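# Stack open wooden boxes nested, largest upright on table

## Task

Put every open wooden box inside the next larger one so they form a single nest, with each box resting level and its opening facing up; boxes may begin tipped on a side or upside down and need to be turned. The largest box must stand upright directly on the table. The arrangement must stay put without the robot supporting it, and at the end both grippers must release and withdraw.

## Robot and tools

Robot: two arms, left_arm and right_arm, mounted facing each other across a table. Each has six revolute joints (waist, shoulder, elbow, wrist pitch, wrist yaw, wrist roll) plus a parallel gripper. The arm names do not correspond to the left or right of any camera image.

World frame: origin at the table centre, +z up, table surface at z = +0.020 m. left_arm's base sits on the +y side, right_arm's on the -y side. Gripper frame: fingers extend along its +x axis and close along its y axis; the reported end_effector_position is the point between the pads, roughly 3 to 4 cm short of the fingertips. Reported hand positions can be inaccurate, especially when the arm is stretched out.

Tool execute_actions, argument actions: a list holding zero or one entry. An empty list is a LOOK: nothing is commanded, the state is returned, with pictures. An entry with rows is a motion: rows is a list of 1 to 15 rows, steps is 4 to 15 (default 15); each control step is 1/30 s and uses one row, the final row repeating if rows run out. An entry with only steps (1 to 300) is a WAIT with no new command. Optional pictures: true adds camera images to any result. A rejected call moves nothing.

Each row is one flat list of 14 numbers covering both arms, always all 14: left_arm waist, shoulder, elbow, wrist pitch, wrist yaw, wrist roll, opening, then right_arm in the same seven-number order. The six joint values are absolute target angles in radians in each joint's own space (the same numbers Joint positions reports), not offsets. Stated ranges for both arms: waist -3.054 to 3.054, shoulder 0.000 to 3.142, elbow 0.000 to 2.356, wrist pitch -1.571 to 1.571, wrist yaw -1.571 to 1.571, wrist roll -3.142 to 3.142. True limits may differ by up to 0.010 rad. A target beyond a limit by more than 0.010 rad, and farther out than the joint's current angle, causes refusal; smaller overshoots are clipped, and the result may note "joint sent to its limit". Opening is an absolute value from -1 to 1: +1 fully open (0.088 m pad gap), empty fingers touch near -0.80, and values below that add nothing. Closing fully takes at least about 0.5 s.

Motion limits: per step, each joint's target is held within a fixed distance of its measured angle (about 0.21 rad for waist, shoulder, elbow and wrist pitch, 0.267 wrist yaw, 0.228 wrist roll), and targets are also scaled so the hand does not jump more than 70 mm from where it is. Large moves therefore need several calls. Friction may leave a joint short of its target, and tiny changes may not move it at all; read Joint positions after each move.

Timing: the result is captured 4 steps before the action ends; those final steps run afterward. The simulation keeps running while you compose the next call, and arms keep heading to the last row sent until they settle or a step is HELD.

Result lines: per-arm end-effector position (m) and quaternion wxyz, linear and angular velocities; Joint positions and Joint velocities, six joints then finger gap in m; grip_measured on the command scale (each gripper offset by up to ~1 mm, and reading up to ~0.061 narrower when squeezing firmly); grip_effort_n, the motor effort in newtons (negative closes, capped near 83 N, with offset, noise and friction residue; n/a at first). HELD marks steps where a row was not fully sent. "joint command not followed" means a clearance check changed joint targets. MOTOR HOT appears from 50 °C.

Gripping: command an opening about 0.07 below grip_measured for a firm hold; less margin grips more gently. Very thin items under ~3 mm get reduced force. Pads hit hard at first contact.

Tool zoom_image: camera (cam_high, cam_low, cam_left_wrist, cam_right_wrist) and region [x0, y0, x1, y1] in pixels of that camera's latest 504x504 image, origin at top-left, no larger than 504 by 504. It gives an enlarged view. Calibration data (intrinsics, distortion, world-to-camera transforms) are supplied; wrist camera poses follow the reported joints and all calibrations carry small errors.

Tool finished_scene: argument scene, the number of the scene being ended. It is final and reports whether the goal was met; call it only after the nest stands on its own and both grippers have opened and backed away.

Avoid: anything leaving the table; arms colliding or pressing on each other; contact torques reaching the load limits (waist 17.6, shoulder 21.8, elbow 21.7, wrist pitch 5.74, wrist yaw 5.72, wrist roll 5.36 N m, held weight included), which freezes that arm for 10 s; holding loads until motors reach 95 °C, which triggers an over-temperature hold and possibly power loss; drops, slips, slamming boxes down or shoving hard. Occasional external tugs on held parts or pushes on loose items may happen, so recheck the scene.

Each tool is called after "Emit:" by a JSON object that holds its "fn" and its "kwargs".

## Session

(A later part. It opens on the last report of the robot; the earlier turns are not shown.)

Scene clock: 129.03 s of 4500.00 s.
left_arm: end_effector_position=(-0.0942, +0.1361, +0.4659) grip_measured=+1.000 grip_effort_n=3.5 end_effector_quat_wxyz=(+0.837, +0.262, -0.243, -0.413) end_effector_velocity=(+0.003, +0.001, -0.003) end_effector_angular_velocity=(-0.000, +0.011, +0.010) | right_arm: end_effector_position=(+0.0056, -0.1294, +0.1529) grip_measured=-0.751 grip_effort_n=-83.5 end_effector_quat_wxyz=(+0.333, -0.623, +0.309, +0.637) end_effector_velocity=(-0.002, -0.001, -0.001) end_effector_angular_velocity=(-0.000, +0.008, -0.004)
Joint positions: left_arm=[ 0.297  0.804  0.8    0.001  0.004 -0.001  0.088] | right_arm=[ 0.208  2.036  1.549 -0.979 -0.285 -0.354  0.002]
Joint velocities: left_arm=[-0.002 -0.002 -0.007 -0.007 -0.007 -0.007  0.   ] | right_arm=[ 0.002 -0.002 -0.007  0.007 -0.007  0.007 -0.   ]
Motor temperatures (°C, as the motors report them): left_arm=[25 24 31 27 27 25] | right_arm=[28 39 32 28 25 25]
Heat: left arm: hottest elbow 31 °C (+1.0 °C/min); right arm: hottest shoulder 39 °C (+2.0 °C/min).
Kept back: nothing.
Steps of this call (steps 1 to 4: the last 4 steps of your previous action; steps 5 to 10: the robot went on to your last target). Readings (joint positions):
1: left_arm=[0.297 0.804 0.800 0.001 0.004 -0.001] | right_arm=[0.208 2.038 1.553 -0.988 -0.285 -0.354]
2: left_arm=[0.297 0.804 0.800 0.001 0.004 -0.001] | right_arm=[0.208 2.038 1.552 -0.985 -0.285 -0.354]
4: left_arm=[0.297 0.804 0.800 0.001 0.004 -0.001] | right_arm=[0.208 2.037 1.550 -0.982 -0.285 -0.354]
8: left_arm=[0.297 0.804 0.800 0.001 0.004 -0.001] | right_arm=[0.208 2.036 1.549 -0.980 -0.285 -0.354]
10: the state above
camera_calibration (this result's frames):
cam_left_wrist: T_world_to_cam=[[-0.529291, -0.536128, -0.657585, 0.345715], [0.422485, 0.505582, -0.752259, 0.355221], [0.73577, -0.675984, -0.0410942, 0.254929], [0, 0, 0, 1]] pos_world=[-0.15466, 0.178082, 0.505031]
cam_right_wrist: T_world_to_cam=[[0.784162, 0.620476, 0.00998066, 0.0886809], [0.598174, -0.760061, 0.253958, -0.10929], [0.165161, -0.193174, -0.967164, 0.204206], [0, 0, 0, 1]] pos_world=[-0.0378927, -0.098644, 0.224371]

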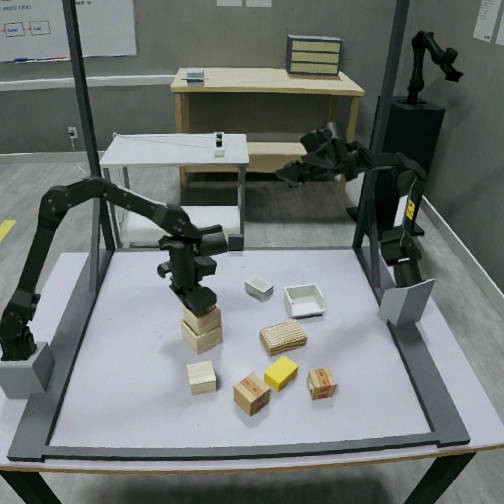

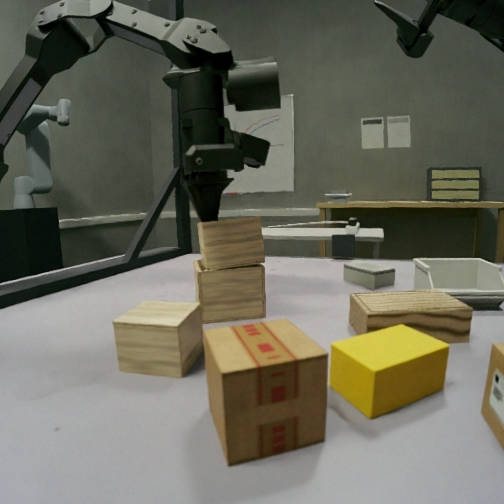

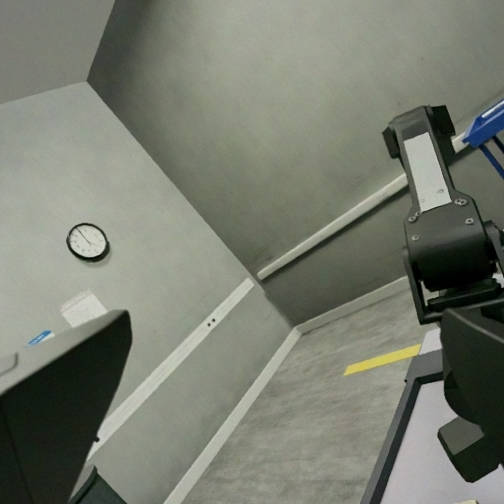

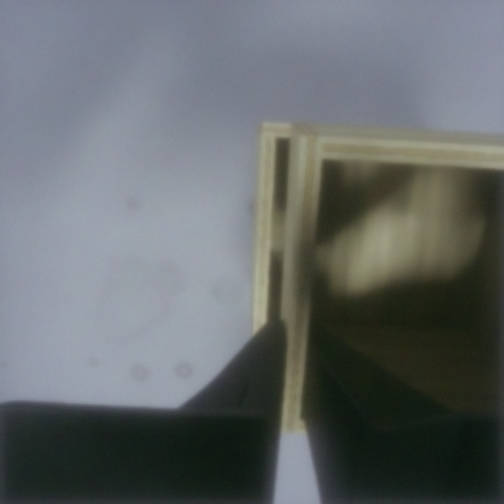

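Emit:
{"fn": "execute_actions", "kwargs": {"actions": []}}

Scene clock: 129.63 s of 4500.00 s.
left_arm: end_effector_position=(-0.0942, +0.1361, +0.4659) grip_measured=+1.000 grip_effort_n=4.0 end_effector_quat_wxyz=(+0.837, +0.262, -0.243, -0.413) end_effector_velocity=(+0.004, +0.001, -0.001) end_effector_angular_velocity=(+0.005, -0.002, +0.016) | right_arm: end_effector_position=(+0.0057, -0.1295, +0.1528) grip_measured=-0.751 grip_effort_n=-83.5 end_effector_quat_wxyz=(+0.333, -0.623, +0.309, +0.637) end_effector_velocity=(-0.003, -0.005, -0.001) end_effector_angular_velocity=(-0.018, +0.018, -0.008)
Joint positions: left_arm=[ 0.297  0.804  0.8    0.001  0.004 -0.001  0.088] | right_arm=[ 0.208  2.036  1.548 -0.979 -0.285 -0.354  0.002]
Joint velocities: left_arm=[ 0.002  0.002 -0.002 -0.007 -0.007  0.007  0.   ] | right_arm=[ 0.002 -0.002 -0.007 -0.007 -0.022  0.007 -0.   ]
Motor temperatures (°C, as the motors report them): left_arm=[25 24 31 27 27 25] | right_arm=[28 39 32 28 25 25]
Heat: left arm: hottest elbow 31 °C (+1.0 °C/min); right arm: hottest shoulder 39 °C (+2.0 °C/min).
Kept back: nothing.
Steps of this call (steps 1 to 18: the robot went on to your last target). Readings (joint positions):
1: left_arm=[0.297 0.804 0.800 0.001 0.004 -0.001] | right_arm=[0.208 2.036 1.548 -0.979 -0.285 -0.354]
2: left_arm=[0.297 0.804 0.800 0.001 0.004 -0.001] | right_arm=[0.208 2.036 1.548 -0.979 -0.285 -0.354]
4: left_arm=[0.297 0.804 0.800 0.001 0.004 -0.001] | right_arm=[0.208 2.036 1.548 -0.979 -0.285 -0.354]
8: left_arm=[0.297 0.804 0.800 0.001 0.004 -0.001] | right_arm=[0.208 2.036 1.548 -0.979 -0.285 -0.354]
18: the state above
camera_calibration (this result's frames):
cam_left_wrist: T_world_to_cam=[[-0.529291, -0.536128, -0.657585, 0.345715], [0.422485, 0.505582, -0.752259, 0.355221], [0.73577, -0.675984, -0.0410942, 0.254929], [0, 0, 0, 1]] pos_world=[-0.15466, 0.178082, 0.505031]
cam_right_wrist: T_world_to_cam=[[0.784162, 0.620476, 0.00998066, 0.088669], [0.598174, -0.760061, 0.253958, -0.109304], [0.165161, -0.193174, -0.967164, 0.204112], [0, 0, 0, 1]] pos_world=[-0.0378594, -0.0986656, 0.224283]

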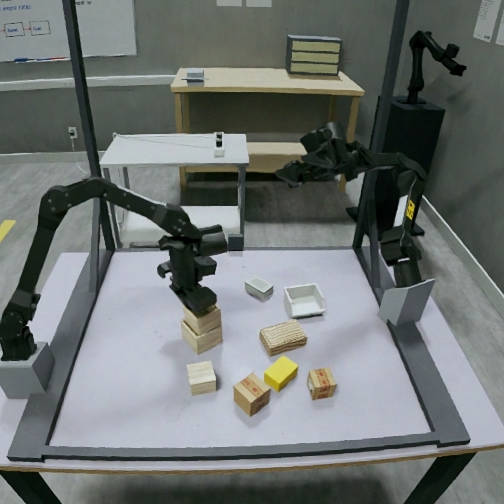

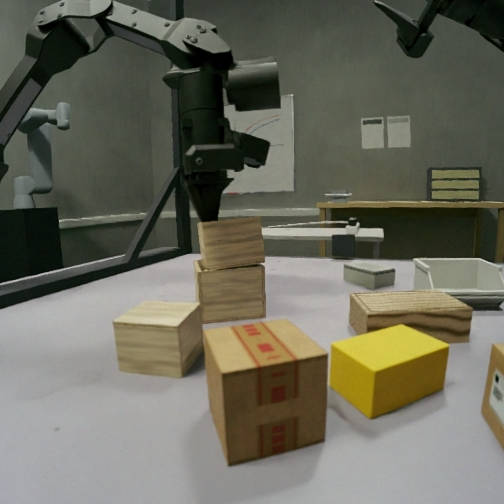

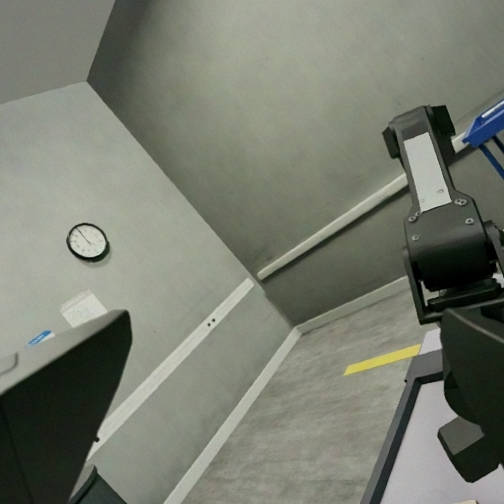

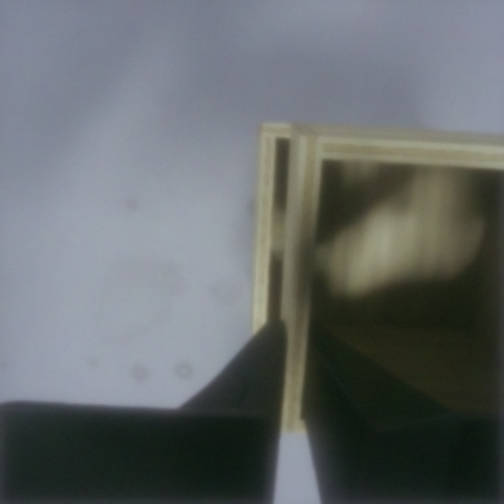

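Emit:
{"fn": "zoom_image", "kwargs": {"camera": "cam_high", "region": [140, 270, 260, 370]}}

Emit:
{"fn": "zoom_image", "kwargs": {"camera": "cam_low", "region": [160, 190, 300, 330]}}

Region (140, 270, 260, 370) of cam_high's 504x504 image, scaled by 4.200, with more detail than that image has.

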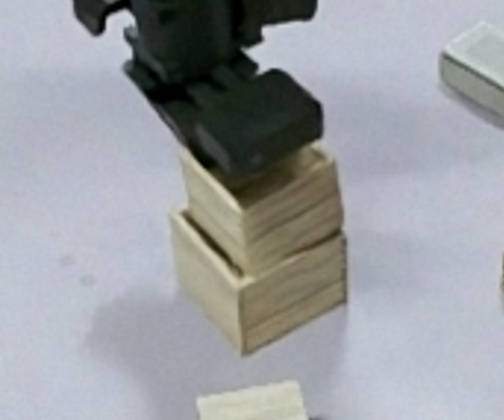

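Region (160, 190, 300, 330) of cam_low's 504x504 image, scaled by 3.600, with more detail than that image has.

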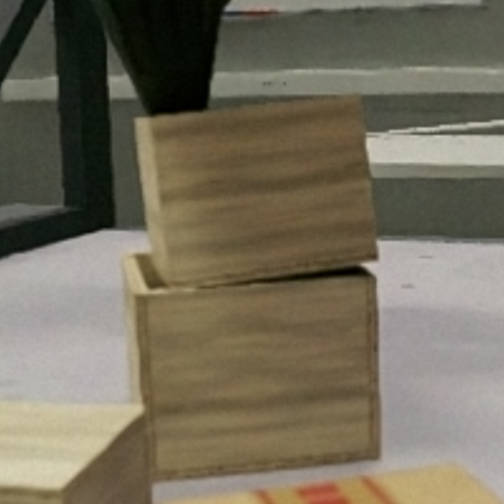

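Emit:
{"fn": "execute_actions", "kwargs": {"actions": [{"rows":[[0.3,0.8,0.8,0,0,0,1,0.208,2.03,1.575,-1.01,-0.285,-0.354,-1]],"steps":12}]}}

Emit:
{"fn": "execute_actions", "kwargs": {"actions": [{"rows":[[0.3,0.8,0.8,0,0,0,1,0.2,2.0,1.545,-1.01,-0.285,-0.354,-1]],"steps":15}], "pictures": true}}

Emit:
{"fn": "zoom_image", "kwargs": {"camera": "cam_low", "region": [160, 190, 300, 330]}}

Scene clock: 130.40 s of 4500.00 s.
left_arm: end_effector_position=(-0.0942, +0.1361, +0.4659) grip_measured=+1.000 grip_effort_n=3.5 end_effector_quat_wxyz=(+0.837, +0.262, -0.243, -0.413) end_effector_velocity=(-0.000, -0.001, -0.002) end_effector_angular_velocity=(-0.007, +0.019, -0.013) | right_arm: end_effector_position=(+0.0053, -0.1297, +0.1580) grip_measured=-0.751 grip_effort_n=-83.5 end_effector_quat_wxyz=(+0.334, -0.625, +0.309, +0.634) end_effector_velocity=(-0.000, -0.004, +0.004) end_effector_angular_velocity=(-0.022, +0.001, -0.001)
Joint positions: left_arm=[ 0.297  0.804  0.8    0.001  0.004 -0.001  0.088] | right_arm=[ 0.206  2.033  1.564 -1.002 -0.281 -0.354  0.002]
Joint velocities: left_arm=[-0.002 -0.002 -0.007  0.007  0.007 -0.022  0.   ] | right_arm=[-0.002 -0.002  0.012 -0.037 -0.007 -0.007 -0.   ]
Motor temperatures (°C, as the motors report them): left_arm=[25 24 31 27 27 25] | right_arm=[28 39 32 28 25 25]
Heat: left arm: hottest elbow 31 °C (+1.0 °C/min); right arm: hottest shoulder 39 °C (+2.0 °C/min).
Steps of this call (steps 1 to 15: the robot went on to your last target; steps 16 to 23: the first 8 steps of this action). Readings (joint positions):
16: left_arm=[0.297 0.804 0.800 0.001 0.004 -0.001] | right_arm=[0.208 2.034 1.550 -0.979 -0.284 -0.354]
17: left_arm=[0.297 0.804 0.800 0.001 0.004 -0.001] | right_arm=[0.207 2.033 1.553 -0.984 -0.281 -0.354]
19: left_arm=[0.297 0.804 0.800 0.001 0.004 -0.001] | right_arm=[0.206 2.033 1.560 -0.992 -0.281 -0.354]
23: the state above

Scene clock: 130.90 s of 4500.00 s.
left_arm: end_effector_position=(-0.0942, +0.1361, +0.4659) grip_measured=+1.000 grip_effort_n=3.5 end_effector_quat_wxyz=(+0.837, +0.262, -0.243, -0.413) end_effector_velocity=(-0.001, +0.000, +0.001) end_effector_angular_velocity=(-0.003, -0.011, +0.000) | right_arm: end_effector_position=(+0.0052, -0.1312, +0.1647) grip_measured=-0.751 grip_effort_n=-83.5 end_effector_quat_wxyz=(+0.337, -0.622, +0.307, +0.637) end_effector_velocity=(+0.000, -0.003, -0.005) end_effector_angular_velocity=(-0.016, +0.018, +0.002)
Joint positions: left_arm=[ 0.297  0.804  0.8    0.001  0.004 -0.001  0.088] | right_arm=[ 0.203  2.012  1.559 -1.008 -0.281 -0.354  0.002]
Joint velocities: left_arm=[-0.002 -0.002 -0.002  0.007 -0.007  0.007  0.   ] | right_arm=[-0.002  0.002 -0.017  0.007 -0.022 -0.007 -0.   ]
Motor temperatures (°C, as the motors report them): left_arm=[25 24 31 27 27 25] | right_arm=[28 39 32 28 25 25]
Heat: left arm: hottest elbow 31 °C (+1.0 °C/min); right arm: hottest shoulder 39 °C (+2.0 °C/min).
Steps of this call (steps 1 to 4: the last 4 steps of your previous action; steps 5 to 15: the first 11 steps of this action). Readings (joint positions):
5: left_arm=[0.297 0.804 0.800 0.001 0.004 -0.001] | right_arm=[0.206 2.031 1.566 -1.006 -0.281 -0.354]
6: left_arm=[0.297 0.804 0.800 0.001 0.004 -0.001] | right_arm=[0.206 2.029 1.565 -1.007 -0.281 -0.354]
8: left_arm=[0.297 0.804 0.800 0.001 0.004 -0.001] | right_arm=[0.205 2.023 1.563 -1.008 -0.281 -0.354]
12: left_arm=[0.297 0.804 0.800 0.001 0.004 -0.001] | right_arm=[0.203 2.013 1.560 -1.008 -0.281 -0.354]
15: the state above
camera_calibration (this result's frames):
cam_left_wrist: T_world_to_cam=[[-0.529291, -0.536128, -0.657585, 0.345715], [0.422485, 0.505582, -0.752259, 0.355221], [0.73577, -0.675984, -0.0410942, 0.254929], [0, 0, 0, 1]] pos_world=[-0.15466, 0.178082, 0.505031]
cam_right_wrist: T_world_to_cam=[[0.786073, 0.617899, 0.0170207, 0.0884921], [0.59516, -0.764009, 0.249147, -0.113118], [0.166952, -0.185718, -0.968316, 0.216532], [0, 0, 0, 1]] pos_world=[-0.0383883, -0.100888, 0.236348]

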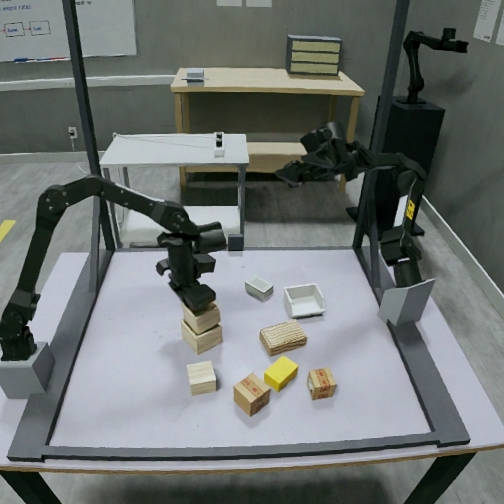

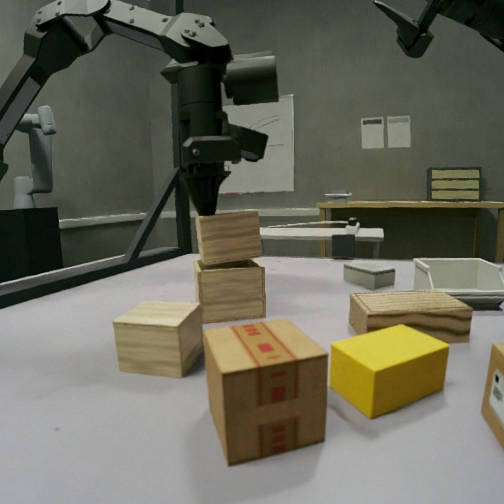

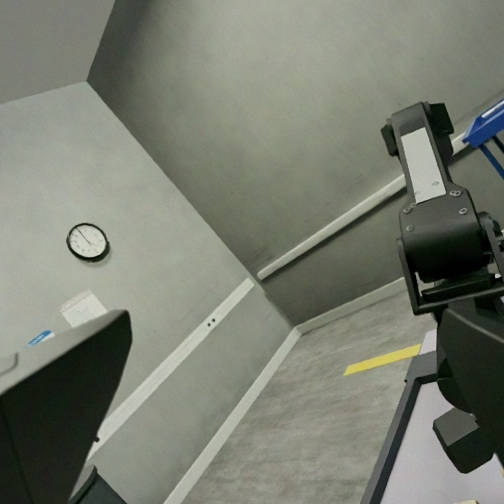

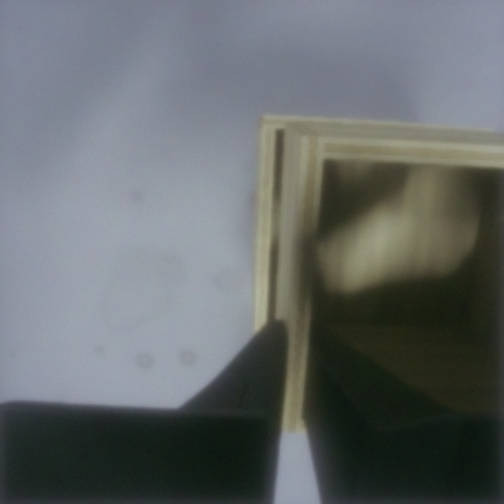

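Region (160, 190, 300, 330) of cam_low's 504x504 image, scaled by 3.600, with more detail than that image has.

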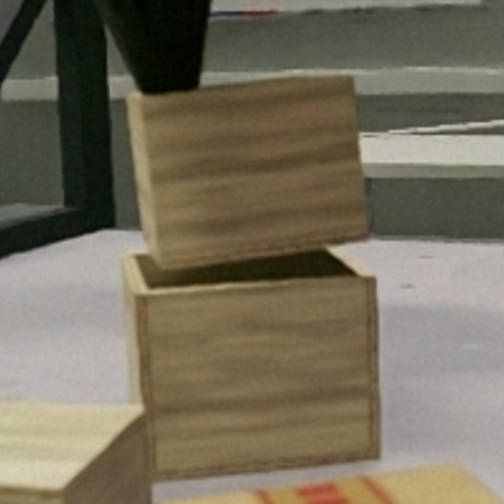

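Emit:
{"fn": "execute_actions", "kwargs": {"actions": [{"rows":[[0.3,0.8,0.8,0,0,0,1,0.3,2.0,1.66,-1.12,-0.27,-0.3,-1]],"steps":15}]}}

Emit:
{"fn": "execute_actions", "kwargs": {"actions": [{"rows":[[0.3,0.8,0.8,0,0,0,1,0.569,2.1,1.75,-1.2,-0.25,-0.12,-1]],"steps":15}]}}

Emit:
{"fn": "execute_actions", "kwargs": {"actions": [{"rows":[[0.3,0.8,0.8,0,0,0,1,0.569,2.2,1.83,-1.1,-0.25,-0.12,-1]],"steps":15}], "pictures": true}}

Scene clock: 131.57 s of 4500.00 s.
left_arm: end_effector_position=(-0.0942, +0.1361, +0.4659) grip_measured=+1.000 grip_effort_n=3.5 end_effector_quat_wxyz=(+0.837, +0.262, -0.243, -0.413) end_effector_velocity=(+0.000, +0.001, +0.002) end_effector_angular_velocity=(-0.014, -0.000, +0.001) | right_arm: end_effector_position=(-0.0366, -0.1466, +0.1767) grip_measured=-0.751 grip_effort_n=-83.5 end_effector_quat_wxyz=(+0.313, -0.637, +0.304, +0.636) end_effector_velocity=(+0.010, -0.011, +0.002) end_effector_angular_velocity=(-0.057, -0.015, -0.042)
Joint positions: left_arm=[ 0.297  0.804  0.8    0.001  0.004 -0.001  0.088] | right_arm=[ 0.301  2.005  1.647 -1.112 -0.277 -0.305  0.002]
Joint velocities: left_arm=[ 0.002 -0.002 -0.002  0.007 -0.007 -0.007  0.   ] | right_arm=[-0.017 -0.002 -0.002 -0.066 -0.007  0.007 -0.   ]
Motor temperatures (°C, as the motors report them): left_arm=[25 24 31 27 27 25] | right_arm=[28 39 32 28 25 25]
Heat: left arm: hottest elbow 31 °C (+1.0 °C/min); right arm: hottest shoulder 39 °C (+2.0 °C/min).
Steps of this call (steps 1 to 4: the last 4 steps of your previous action; steps 5 to 9: the robot went on to your last target; steps 10 to 20: the first 11 steps of this action). Readings (joint positions):
10: left_arm=[0.297 0.804 0.800 0.001 0.004 -0.001] | right_arm=[0.205 2.012 1.565 -1.022 -0.279 -0.347]
11: left_arm=[0.297 0.804 0.800 0.001 0.004 -0.001] | right_arm=[0.216 2.012 1.579 -1.052 -0.277 -0.335]
13: left_arm=[0.297 0.804 0.800 0.001 0.004 -0.001] | right_arm=[0.251 2.010 1.606 -1.083 -0.277 -0.321]
17: left_arm=[0.297 0.804 0.800 0.001 0.004 -0.001] | right_arm=[0.299 2.005 1.644 -1.105 -0.277 -0.309]
20: the state above

Scene clock: 132.07 s of 4500.00 s.
left_arm: end_effector_position=(-0.0942, +0.1361, +0.4659) grip_measured=+1.000 grip_effort_n=3.5 end_effector_quat_wxyz=(+0.837, +0.262, -0.243, -0.413) end_effector_velocity=(+0.000, +0.000, -0.002) end_effector_angular_velocity=(+0.000, +0.010, +0.003) | right_arm: end_effector_position=(-0.1212, -0.2039, +0.1395) grip_measured=-0.751 grip_effort_n=-83.5 end_effector_quat_wxyz=(+0.258, -0.686, +0.311, +0.605) end_effector_velocity=(-0.010, -0.017, -0.009) end_effector_angular_velocity=(-0.054, -0.038, -0.065)
Joint positions: left_arm=[ 0.297  0.804  0.8    0.001  0.004 -0.001  0.088] | right_arm=[ 0.576  2.083  1.732 -1.194 -0.257 -0.133  0.002]
Joint velocities: left_arm=[-0.007 -0.002 -0.002 -0.007 -0.007 -0.007  0.   ] | right_arm=[ 0.046  0.032  0.027 -0.051 -0.007  0.095 -0.   ]
Motor temperatures (°C, as the motors report them): left_arm=[25 24 31 27 27 25] | right_arm=[28 39 32 28 25 25]
Heat: left arm: hottest elbow 31 °C (+1.0 °C/min); right arm: hottest shoulder 39 °C (+2.0 °C/min).
Steps of this call (steps 1 to 4: the last 4 steps of your previous action; steps 5 to 15: the first 11 steps of this action). Readings (joint positions):
5: left_arm=[0.297 0.804 0.800 0.001 0.004 -0.001] | right_arm=[0.306 2.010 1.656 -1.127 -0.269 -0.280]
6: left_arm=[0.297 0.804 0.800 0.001 0.004 -0.001] | right_arm=[0.326 2.021 1.674 -1.146 -0.257 -0.245]
8: left_arm=[0.297 0.804 0.800 0.001 0.004 -0.001] | right_arm=[0.395 2.043 1.702 -1.157 -0.257 -0.200]
12: left_arm=[0.297 0.804 0.800 0.001 0.004 -0.001] | right_arm=[0.541 2.075 1.728 -1.185 -0.257 -0.148]
15: the state above

Scene clock: 132.57 s of 4500.00 s.
left_arm: end_effector_position=(-0.0942, +0.1361, +0.4659) grip_measured=+1.000 grip_effort_n=4.0 end_effector_quat_wxyz=(+0.837, +0.262, -0.243, -0.413) end_effector_velocity=(-0.002, -0.001, -0.000) end_effector_angular_velocity=(-0.002, +0.004, -0.013) | right_arm: end_effector_position=(-0.1323, -0.1714, +0.1164) grip_measured=-0.751 grip_effort_n=-83.5 end_effector_quat_wxyz=(+0.273, -0.668, +0.300, +0.624) end_effector_velocity=(-0.012, +0.013, +0.009) end_effector_angular_velocity=(+0.048, +0.043, +0.006)
Joint positions: left_arm=[ 0.297  0.804  0.8    0.001  0.004 -0.001  0.088] | right_arm=[ 0.567  2.186  1.812 -1.107 -0.255 -0.122  0.002]
Joint velocities: left_arm=[-0.002 -0.002 -0.002  0.007  0.007 -0.007  0.   ] | right_arm=[-0.002  0.002  0.046  0.022 -0.007  0.007  0.   ]
Motor temperatures (°C, as the motors report them): left_arm=[25 24 31 27 27 25] | right_arm=[28 39 32 28 25 25]
Heat: left arm: hottest elbow 31 °C (+1.0 °C/min); right arm: hottest shoulder 39 °C (+2.0 °C/min).
Steps of this call (steps 1 to 4: the last 4 steps of your previous action; steps 5 to 15: the first 11 steps of this action). Readings (joint positions):
5: left_arm=[0.297 0.804 0.800 0.001 0.004 -0.001] | right_arm=[0.567 2.094 1.745 -1.197 -0.255 -0.124]
6: left_arm=[0.297 0.804 0.800 0.001 0.004 -0.001] | right_arm=[0.567 2.110 1.764 -1.175 -0.255 -0.124]
8: left_arm=[0.297 0.804 0.800 0.001 0.004 -0.001] | right_arm=[0.567 2.146 1.800 -1.124 -0.255 -0.123]
12: left_arm=[0.297 0.804 0.800 0.001 0.004 -0.001] | right_arm=[0.567 2.179 1.808 -1.113 -0.255 -0.122]
15: the state above
camera_calibration (this result's frames):
cam_left_wrist: T_world_to_cam=[[-0.529291, -0.536128, -0.657585, 0.345715], [0.422485, 0.505582, -0.752259, 0.355221], [0.73577, -0.675984, -0.0410942, 0.254929], [0, 0, 0, 1]] pos_world=[-0.15466, 0.178082, 0.505031]
cam_right_wrist: T_world_to_cam=[[0.712785, 0.700873, -0.0267333, 0.231868], [0.662919, -0.660758, 0.352046, -0.0352853], [0.229075, -0.268655, -0.935601, 0.175468], [0, 0, 0, 1]] pos_world=[-0.182076, -0.138685, 0.182789]

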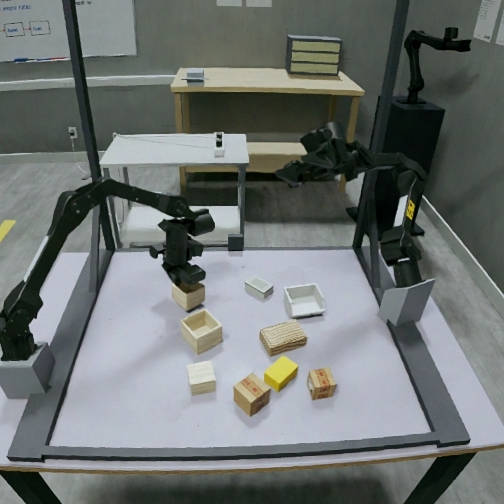

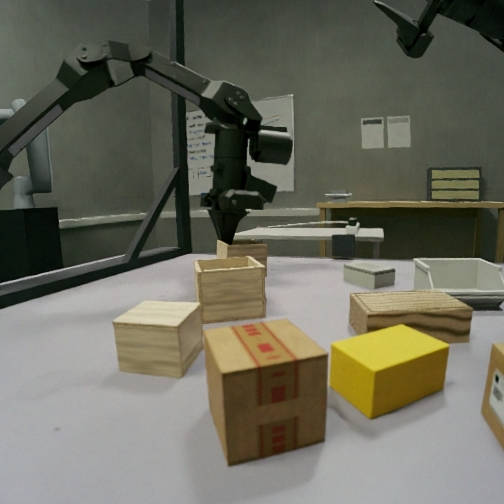

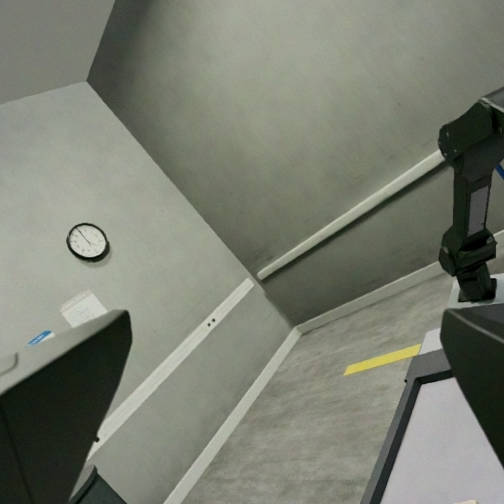

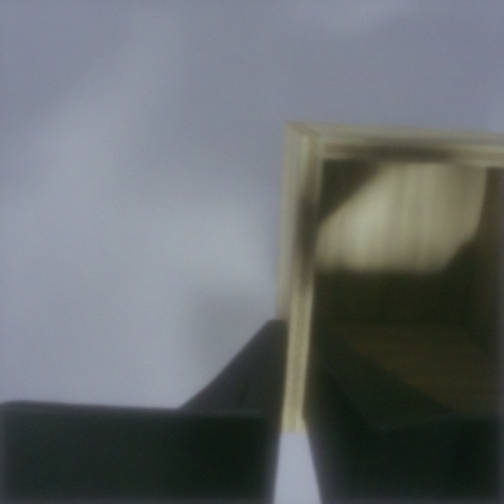

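Emit:
{"fn": "execute_actions", "kwargs": {"actions": [{"rows":[[0.3,0.8,0.8,0,0,0,1,0.569,2.239,1.858,-1.06,-0.25,-0.12,-1]],"steps":15}]}}

Emit:
{"fn": "execute_actions", "kwargs": {"actions": [{"rows":[[0.3,0.8,0.8,0,0,0,1,0.569,2.239,1.858,-1.06,-0.25,-0.12,-0.4]],"steps":12}], "pictures": true}}

Scene clock: 133.10 s of 4500.00 s.
left_arm: end_effector_position=(-0.0942, +0.1361, +0.4659) grip_measured=+1.000 grip_effort_n=4.0 end_effector_quat_wxyz=(+0.837, +0.262, -0.243, -0.413) end_effector_velocity=(+0.001, -0.000, +0.000) end_effector_angular_velocity=(-0.000, -0.008, +0.003) | right_arm: end_effector_position=(-0.1390, -0.1585, +0.1074) grip_measured=-0.751 grip_effort_n=-83.5 end_effector_quat_wxyz=(+0.276, -0.659, +0.290, +0.637) end_effector_velocity=(-0.005, +0.009, +0.005) end_effector_angular_velocity=(+0.037, +0.018, +0.016)
Joint positions: left_arm=[ 0.297  0.804  0.8    0.001  0.004 -0.001  0.088] | right_arm=[ 0.567  2.224  1.844 -1.064 -0.255 -0.122  0.002]
Joint velocities: left_arm=[-0.002  0.002 -0.002  0.007 -0.007  0.007  0.   ] | right_arm=[-0.002 -0.002  0.017  0.022  0.007 -0.007 -0.   ]
Motor temperatures (°C, as the motors report them): left_arm=[25 24 31 27 27 25] | right_arm=[28 39 32 28 25 25]
Heat: left arm: hottest elbow 31 °C (+1.0 °C/min); right arm: hottest shoulder 39 °C (+2.0 °C/min).
Steps of this call (steps 1 to 4: the last 4 steps of your previous action; step 5: the robot went on to your last target; steps 6 to 16: the first 11 steps of this action). Readings (joint positions):
6: left_arm=[0.297 0.804 0.800 0.001 0.004 -0.001] | right_arm=[0.567 2.189 1.822 -1.102 -0.255 -0.122]
7: left_arm=[0.297 0.804 0.800 0.001 0.004 -0.001] | right_arm=[0.567 2.195 1.828 -1.092 -0.255 -0.122]
9: left_arm=[0.297 0.804 0.800 0.001 0.004 -0.001] | right_arm=[0.567 2.208 1.840 -1.072 -0.255 -0.122]
13: left_arm=[0.297 0.804 0.800 0.001 0.004 -0.001] | right_arm=[0.567 2.221 1.843 -1.067 -0.255 -0.122]
16: the state above

Scene clock: 133.50 s of 4500.00 s.
left_arm: end_effector_position=(-0.0942, +0.1361, +0.4659) grip_measured=+1.000 grip_effort_n=3.5 end_effector_quat_wxyz=(+0.837, +0.262, -0.243, -0.413) end_effector_velocity=(+0.002, +0.002, +0.001) end_effector_angular_velocity=(-0.018, +0.000, +0.012) | right_arm: end_effector_position=(-0.1400, -0.1574, +0.1083) grip_measured=-0.466 grip_effort_n=18.8 end_effector_quat_wxyz=(+0.277, -0.657, +0.289, +0.639) end_effector_velocity=(+0.000, -0.002, +0.003) end_effector_angular_velocity=(-0.006, +0.005, +0.004)
Joint positions: left_arm=[ 0.297  0.804  0.8    0.001  0.004 -0.001  0.088] | right_arm=[ 0.567  2.224  1.848 -1.062 -0.255 -0.122  0.016]
Joint velocities: left_arm=[-0.002 -0.002 -0.007  0.007 -0.022 -0.007  0.   ] | right_arm=[-0.002 -0.007 -0.002 -0.007 -0.007 -0.007  0.026]
Motor temperatures (°C, as the motors report them): left_arm=[25 24 31 27 27 25] | right_arm=[28 39 32 28 25 25]
Heat: left arm: hottest elbow 31 °C (+1.0 °C/min); right arm: hottest shoulder 39 °C (+2.0 °C/min).
Steps of this call (steps 1 to 4: the last 4 steps of your previous action; steps 5 to 12: the first 8 steps of this action). Readings (joint positions):
5: left_arm=[0.297 0.804 0.800 0.001 0.004 -0.001] | right_arm=[0.567 2.224 1.847 -1.062 -0.255 -0.122]
6: left_arm=[0.297 0.804 0.800 0.001 0.004 -0.001] | right_arm=[0.567 2.224 1.847 -1.062 -0.255 -0.122]
8: left_arm=[0.297 0.804 0.800 0.001 0.004 -0.001] | right_arm=[0.567 2.224 1.847 -1.062 -0.255 -0.122]
12: the state above
camera_calibration (this result's frames):
cam_left_wrist: T_world_to_cam=[[-0.529291, -0.536128, -0.657585, 0.345715], [0.422485, 0.505582, -0.752259, 0.355221], [0.73577, -0.675984, -0.0410942, 0.254929], [0, 0, 0, 1]] pos_world=[-0.15466, 0.178082, 0.505031]
cam_right_wrist: T_world_to_cam=[[0.704743, 0.709162, -0.0206551, 0.22682], [0.678024, -0.664658, 0.313867, -0.0123605], [0.208854, -0.235201, -0.949242, 0.177302], [0, 0, 0, 1]] pos_world=[-0.188499, -0.127366, 0.176867]

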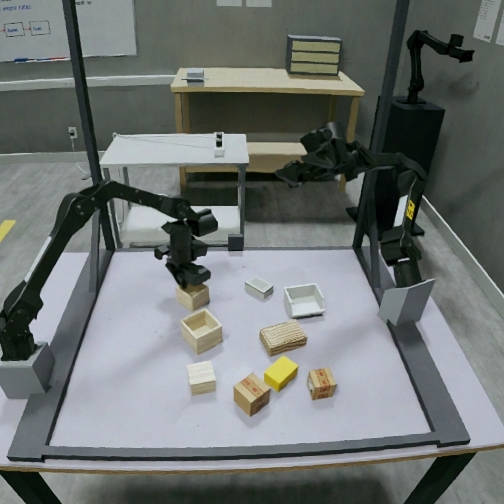

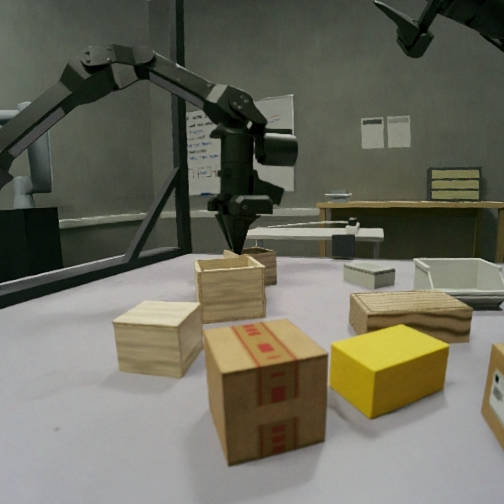

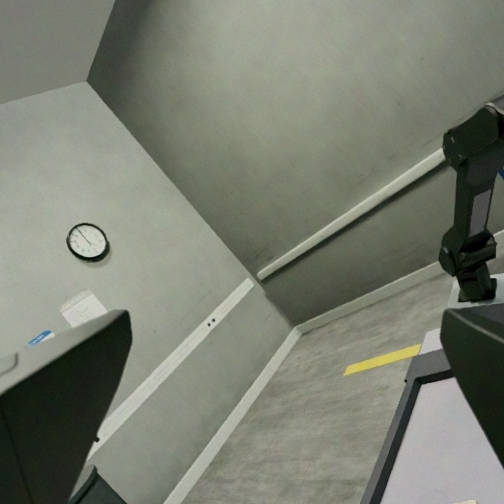

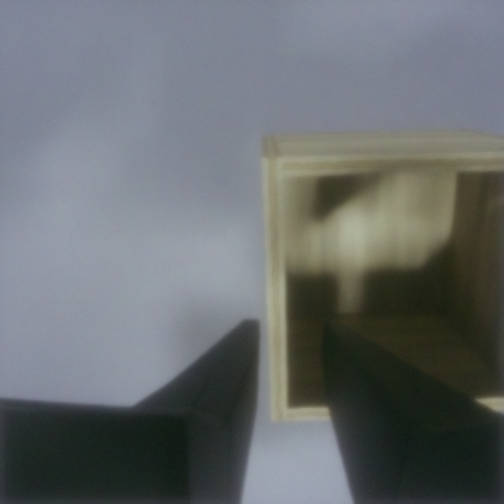

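Emit:
{"fn": "execute_actions", "kwargs": {"actions": [{"rows":[[0.3,0.8,0.8,0,0,0,1,0.575,2.27,1.885,-1.06,-0.25,-0.12,-0.4]],"steps":10}]}}

Emit:
{"fn": "execute_actions", "kwargs": {"actions": [{"rows":[[0.3,0.8,0.8,0,0,0,1,0.578,2.275,1.86,-1.03,-0.25,-0.12,-0.4],[0.3,0.8,0.8,0,0,0,1,0.58,2.28,1.84,-1.01,-0.25,-0.12,-0.4],[0.3,0.8,0.8,0,0,0,1,0.58,2.283,1.82,-0.99,-0.25,-0.12,-0.4],[0.3,0.8,0.8,0,0,0,1,0.58,2.283,1.805,-0.975,-0.25,-0.12,-0.4]],"steps":15}], "pictures": true}}

Scene clock: 134.03 s of 4500.00 s.
left_arm: end_effector_position=(-0.0942, +0.1361, +0.4659) grip_measured=+1.000 grip_effort_n=4.0 end_effector_quat_wxyz=(+0.837, +0.262, -0.243, -0.413) end_effector_velocity=(+0.003, +0.000, -0.002) end_effector_angular_velocity=(-0.008, +0.023, +0.007) | right_arm: end_effector_position=(-0.1428, -0.1540, +0.1036) grip_measured=-0.404 grip_effort_n=18.8 end_effector_quat_wxyz=(+0.275, -0.657, +0.288, +0.640) end_effector_velocity=(+0.007, -0.005, -0.027) end_effector_angular_velocity=(-0.051, -0.062, -0.009)
Joint positions: left_arm=[ 0.297  0.804  0.8    0.001  0.004 -0.001  0.088] | right_arm=[ 0.57   2.247  1.871 -1.06  -0.255 -0.122  0.019]
Joint velocities: left_arm=[-0.002  0.002 -0.002 -0.007 -0.007 -0.022  0.   ] | right_arm=[ 0.017  0.071  0.017 -0.022  0.022  0.007  0.   ]
Motor temperatures (°C, as the motors report them): left_arm=[25 24 31 27 27 25] | right_arm=[28 39 32 28 25 25]
Heat: left arm: hottest elbow 31 °C (+1.0 °C/min); right arm: hottest shoulder 39 °C (+2.0 °C/min).
Steps of this call (steps 1 to 4: the last 4 steps of your previous action; steps 5 to 10: the robot went on to your last target; steps 11 to 16: the first 6 steps of this action). Readings (joint positions):
11: left_arm=[0.297 0.804 0.800 0.001 0.004 -0.001] | right_arm=[0.567 2.227 1.851 -1.063 -0.255 -0.122]
12: left_arm=[0.297 0.804 0.800 0.001 0.004 -0.001] | right_arm=[0.567 2.231 1.858 -1.062 -0.255 -0.122]
14: left_arm=[0.297 0.804 0.800 0.001 0.004 -0.001] | right_arm=[0.568 2.241 1.868 -1.060 -0.255 -0.122]
16: the state above

Scene clock: 134.53 s of 4500.00 s.
left_arm: end_effector_position=(-0.0942, +0.1361, +0.4659) grip_measured=+1.000 grip_effort_n=3.5 end_effector_quat_wxyz=(+0.837, +0.262, -0.243, -0.413) end_effector_velocity=(+0.002, +0.002, -0.000) end_effector_angular_velocity=(-0.006, +0.008, +0.011) | right_arm: end_effector_position=(-0.1396, -0.1540, +0.0816) grip_measured=-0.403 grip_effort_n=18.8 end_effector_quat_wxyz=(+0.273, -0.658, +0.286, +0.641) end_effector_velocity=(+0.009, -0.008, -0.020) end_effector_angular_velocity=(-0.034, -0.015, +0.000)
Joint positions: left_arm=[ 0.297  0.804  0.8    0.001  0.004 -0.001  0.088] | right_arm=[ 0.576  2.27   1.82  -0.984 -0.255 -0.122  0.019]
Joint velocities: left_arm=[ 0.002 -0.002 -0.002 -0.007 -0.007 -0.007  0.   ] | right_arm=[ 0.002  0.017 -0.056  0.037 -0.007 -0.007 -0.   ]
Motor temperatures (°C, as the motors report them): left_arm=[25 24 31 27 27 25] | right_arm=[28 39 32 28 25 25]
Heat: left arm: hottest elbow 31 °C (+1.0 °C/min); right arm: hottest shoulder 39 °C (+2.0 °C/min).
Steps of this call (steps 1 to 4: the last 4 steps of your previous action; steps 5 to 15: the first 11 steps of this action). Readings (joint positions):
5: left_arm=[0.297 0.804 0.800 0.001 0.004 -0.001] | right_arm=[0.571 2.253 1.873 -1.059 -0.255 -0.122]
6: left_arm=[0.297 0.804 0.800 0.001 0.004 -0.001] | right_arm=[0.572 2.254 1.872 -1.050 -0.255 -0.122]
8: left_arm=[0.297 0.804 0.800 0.001 0.004 -0.001] | right_arm=[0.573 2.255 1.861 -1.018 -0.255 -0.122]
12: left_arm=[0.297 0.804 0.800 0.001 0.004 -0.001] | right_arm=[0.576 2.263 1.830 -0.992 -0.255 -0.122]
15: the state above
camera_calibration (this result's frames):
cam_left_wrist: T_world_to_cam=[[-0.529291, -0.536128, -0.657585, 0.345715], [0.422485, 0.505582, -0.752259, 0.355221], [0.73577, -0.675984, -0.0410942, 0.254929], [0, 0, 0, 1]] pos_world=[-0.15466, 0.178082, 0.505031]
cam_right_wrist: T_world_to_cam=[[0.697384, 0.716363, -0.0218931, 0.223798], [0.685588, -0.6579, 0.311668, 0.0002191], [0.208864, -0.232362, -0.949939, 0.153159], [0, 0, 0, 1]] pos_world=[-0.188213, -0.124588, 0.150323]

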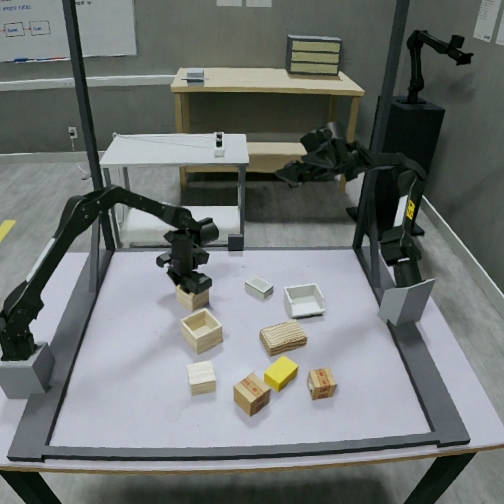

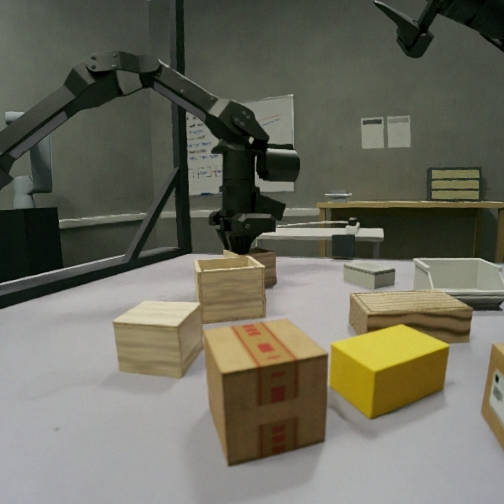

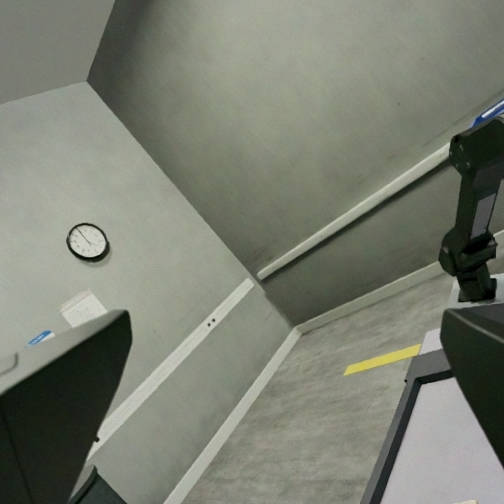

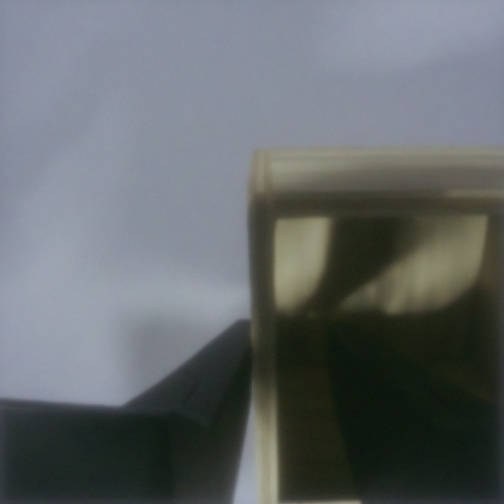

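Emit:
{"fn": "execute_actions", "kwargs": {"actions": [{"rows":[[0.3,0.8,0.8,0,0,0,1,0.58,2.312,1.865,-0.975,-0.25,-0.12,-0.4]],"steps":15}], "pictures": true}}

Scene clock: 135.03 s of 4500.00 s.
left_arm: end_effector_position=(-0.0942, +0.1361, +0.4659) grip_measured=+1.000 grip_effort_n=4.0 end_effector_quat_wxyz=(+0.837, +0.262, -0.243, -0.413) end_effector_velocity=(+0.000, +0.000, -0.002) end_effector_angular_velocity=(-0.008, +0.022, +0.001) | right_arm: end_effector_position=(-0.1439, -0.1471, +0.0786) grip_measured=-0.403 grip_effort_n=18.4 end_effector_quat_wxyz=(+0.275, -0.654, +0.282, +0.646) end_effector_velocity=(-0.005, +0.008, +0.005) end_effector_angular_velocity=(+0.030, +0.013, +0.028)
Joint positions: left_arm=[ 0.297  0.804  0.8    0.001  0.004 -0.001  0.088] | right_arm=[ 0.576  2.294  1.853 -0.977 -0.255 -0.122  0.019]
Joint velocities: left_arm=[-0.007 -0.002 -0.002 -0.007 -0.007 -0.022  0.   ] | right_arm=[-0.002  0.002  0.027  0.007  0.007 -0.022 -0.   ]
Motor temperatures (°C, as the motors report them): left_arm=[25 24 31 27 27 25] | right_arm=[28 40 32 28 25 25]
Heat: left arm: hottest elbow 31 °C (+1.0 °C/min); right arm: hottest shoulder 40 °C (+2.0 °C/min).
Steps of this call (steps 1 to 4: the last 4 steps of your previous action; steps 5 to 15: the first 11 steps of this action). Readings (joint positions):
5: left_arm=[0.297 0.804 0.800 0.001 0.004 -0.001] | right_arm=[0.576 2.272 1.820 -0.978 -0.255 -0.122]
6: left_arm=[0.297 0.804 0.800 0.001 0.004 -0.001] | right_arm=[0.576 2.276 1.827 -0.978 -0.255 -0.122]
8: left_arm=[0.297 0.804 0.800 0.001 0.004 -0.001] | right_arm=[0.576 2.285 1.839 -0.977 -0.255 -0.122]
12: left_arm=[0.297 0.804 0.800 0.001 0.004 -0.001] | right_arm=[0.576 2.293 1.849 -0.977 -0.255 -0.122]
15: the state above
camera_calibration (this result's frames):
cam_left_wrist: T_world_to_cam=[[-0.529291, -0.536128, -0.657585, 0.345715], [0.422485, 0.505582, -0.752259, 0.355221], [0.73577, -0.675984, -0.0410942, 0.254929], [0, 0, 0, 1]] pos_world=[-0.15466, 0.178082, 0.505031]
cam_right_wrist: T_world_to_cam=[[0.694478, 0.719247, -0.0195791, 0.221547], [0.690788, -0.658893, 0.297779, 0.0103539], [0.201276, -0.220326, -0.954434, 0.153883], [0, 0, 0, 1]] pos_world=[-0.191985, -0.11862, 0.148126]

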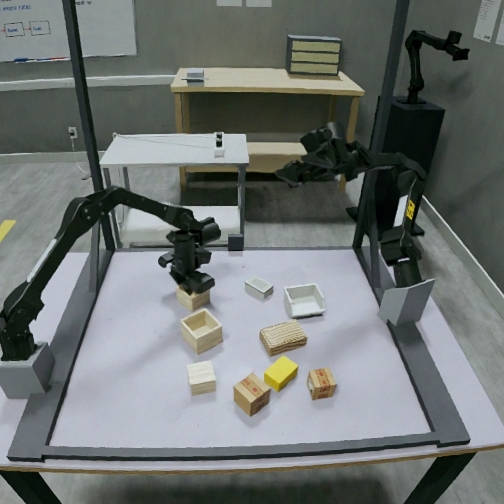

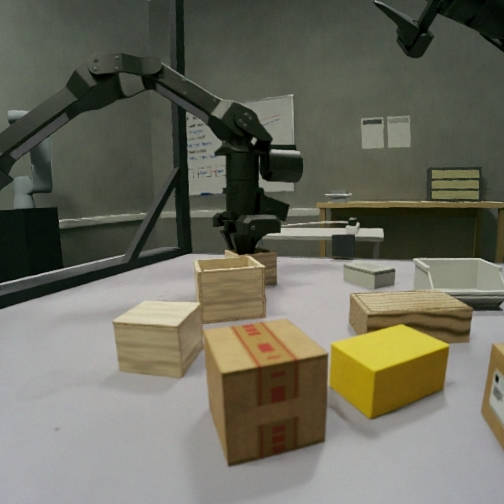

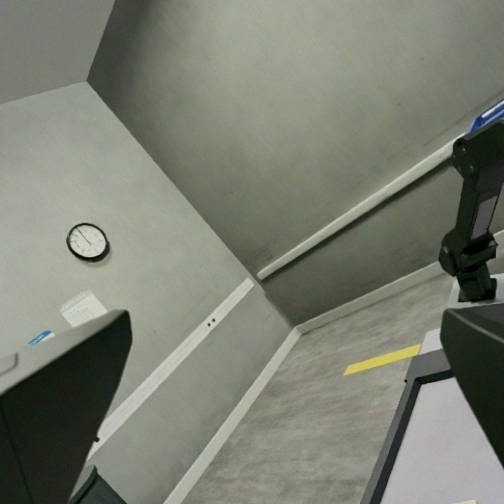

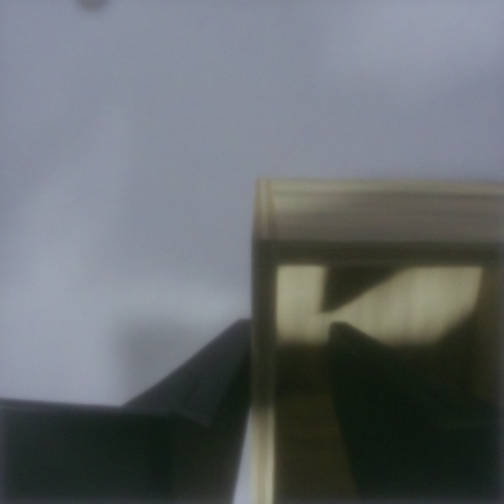

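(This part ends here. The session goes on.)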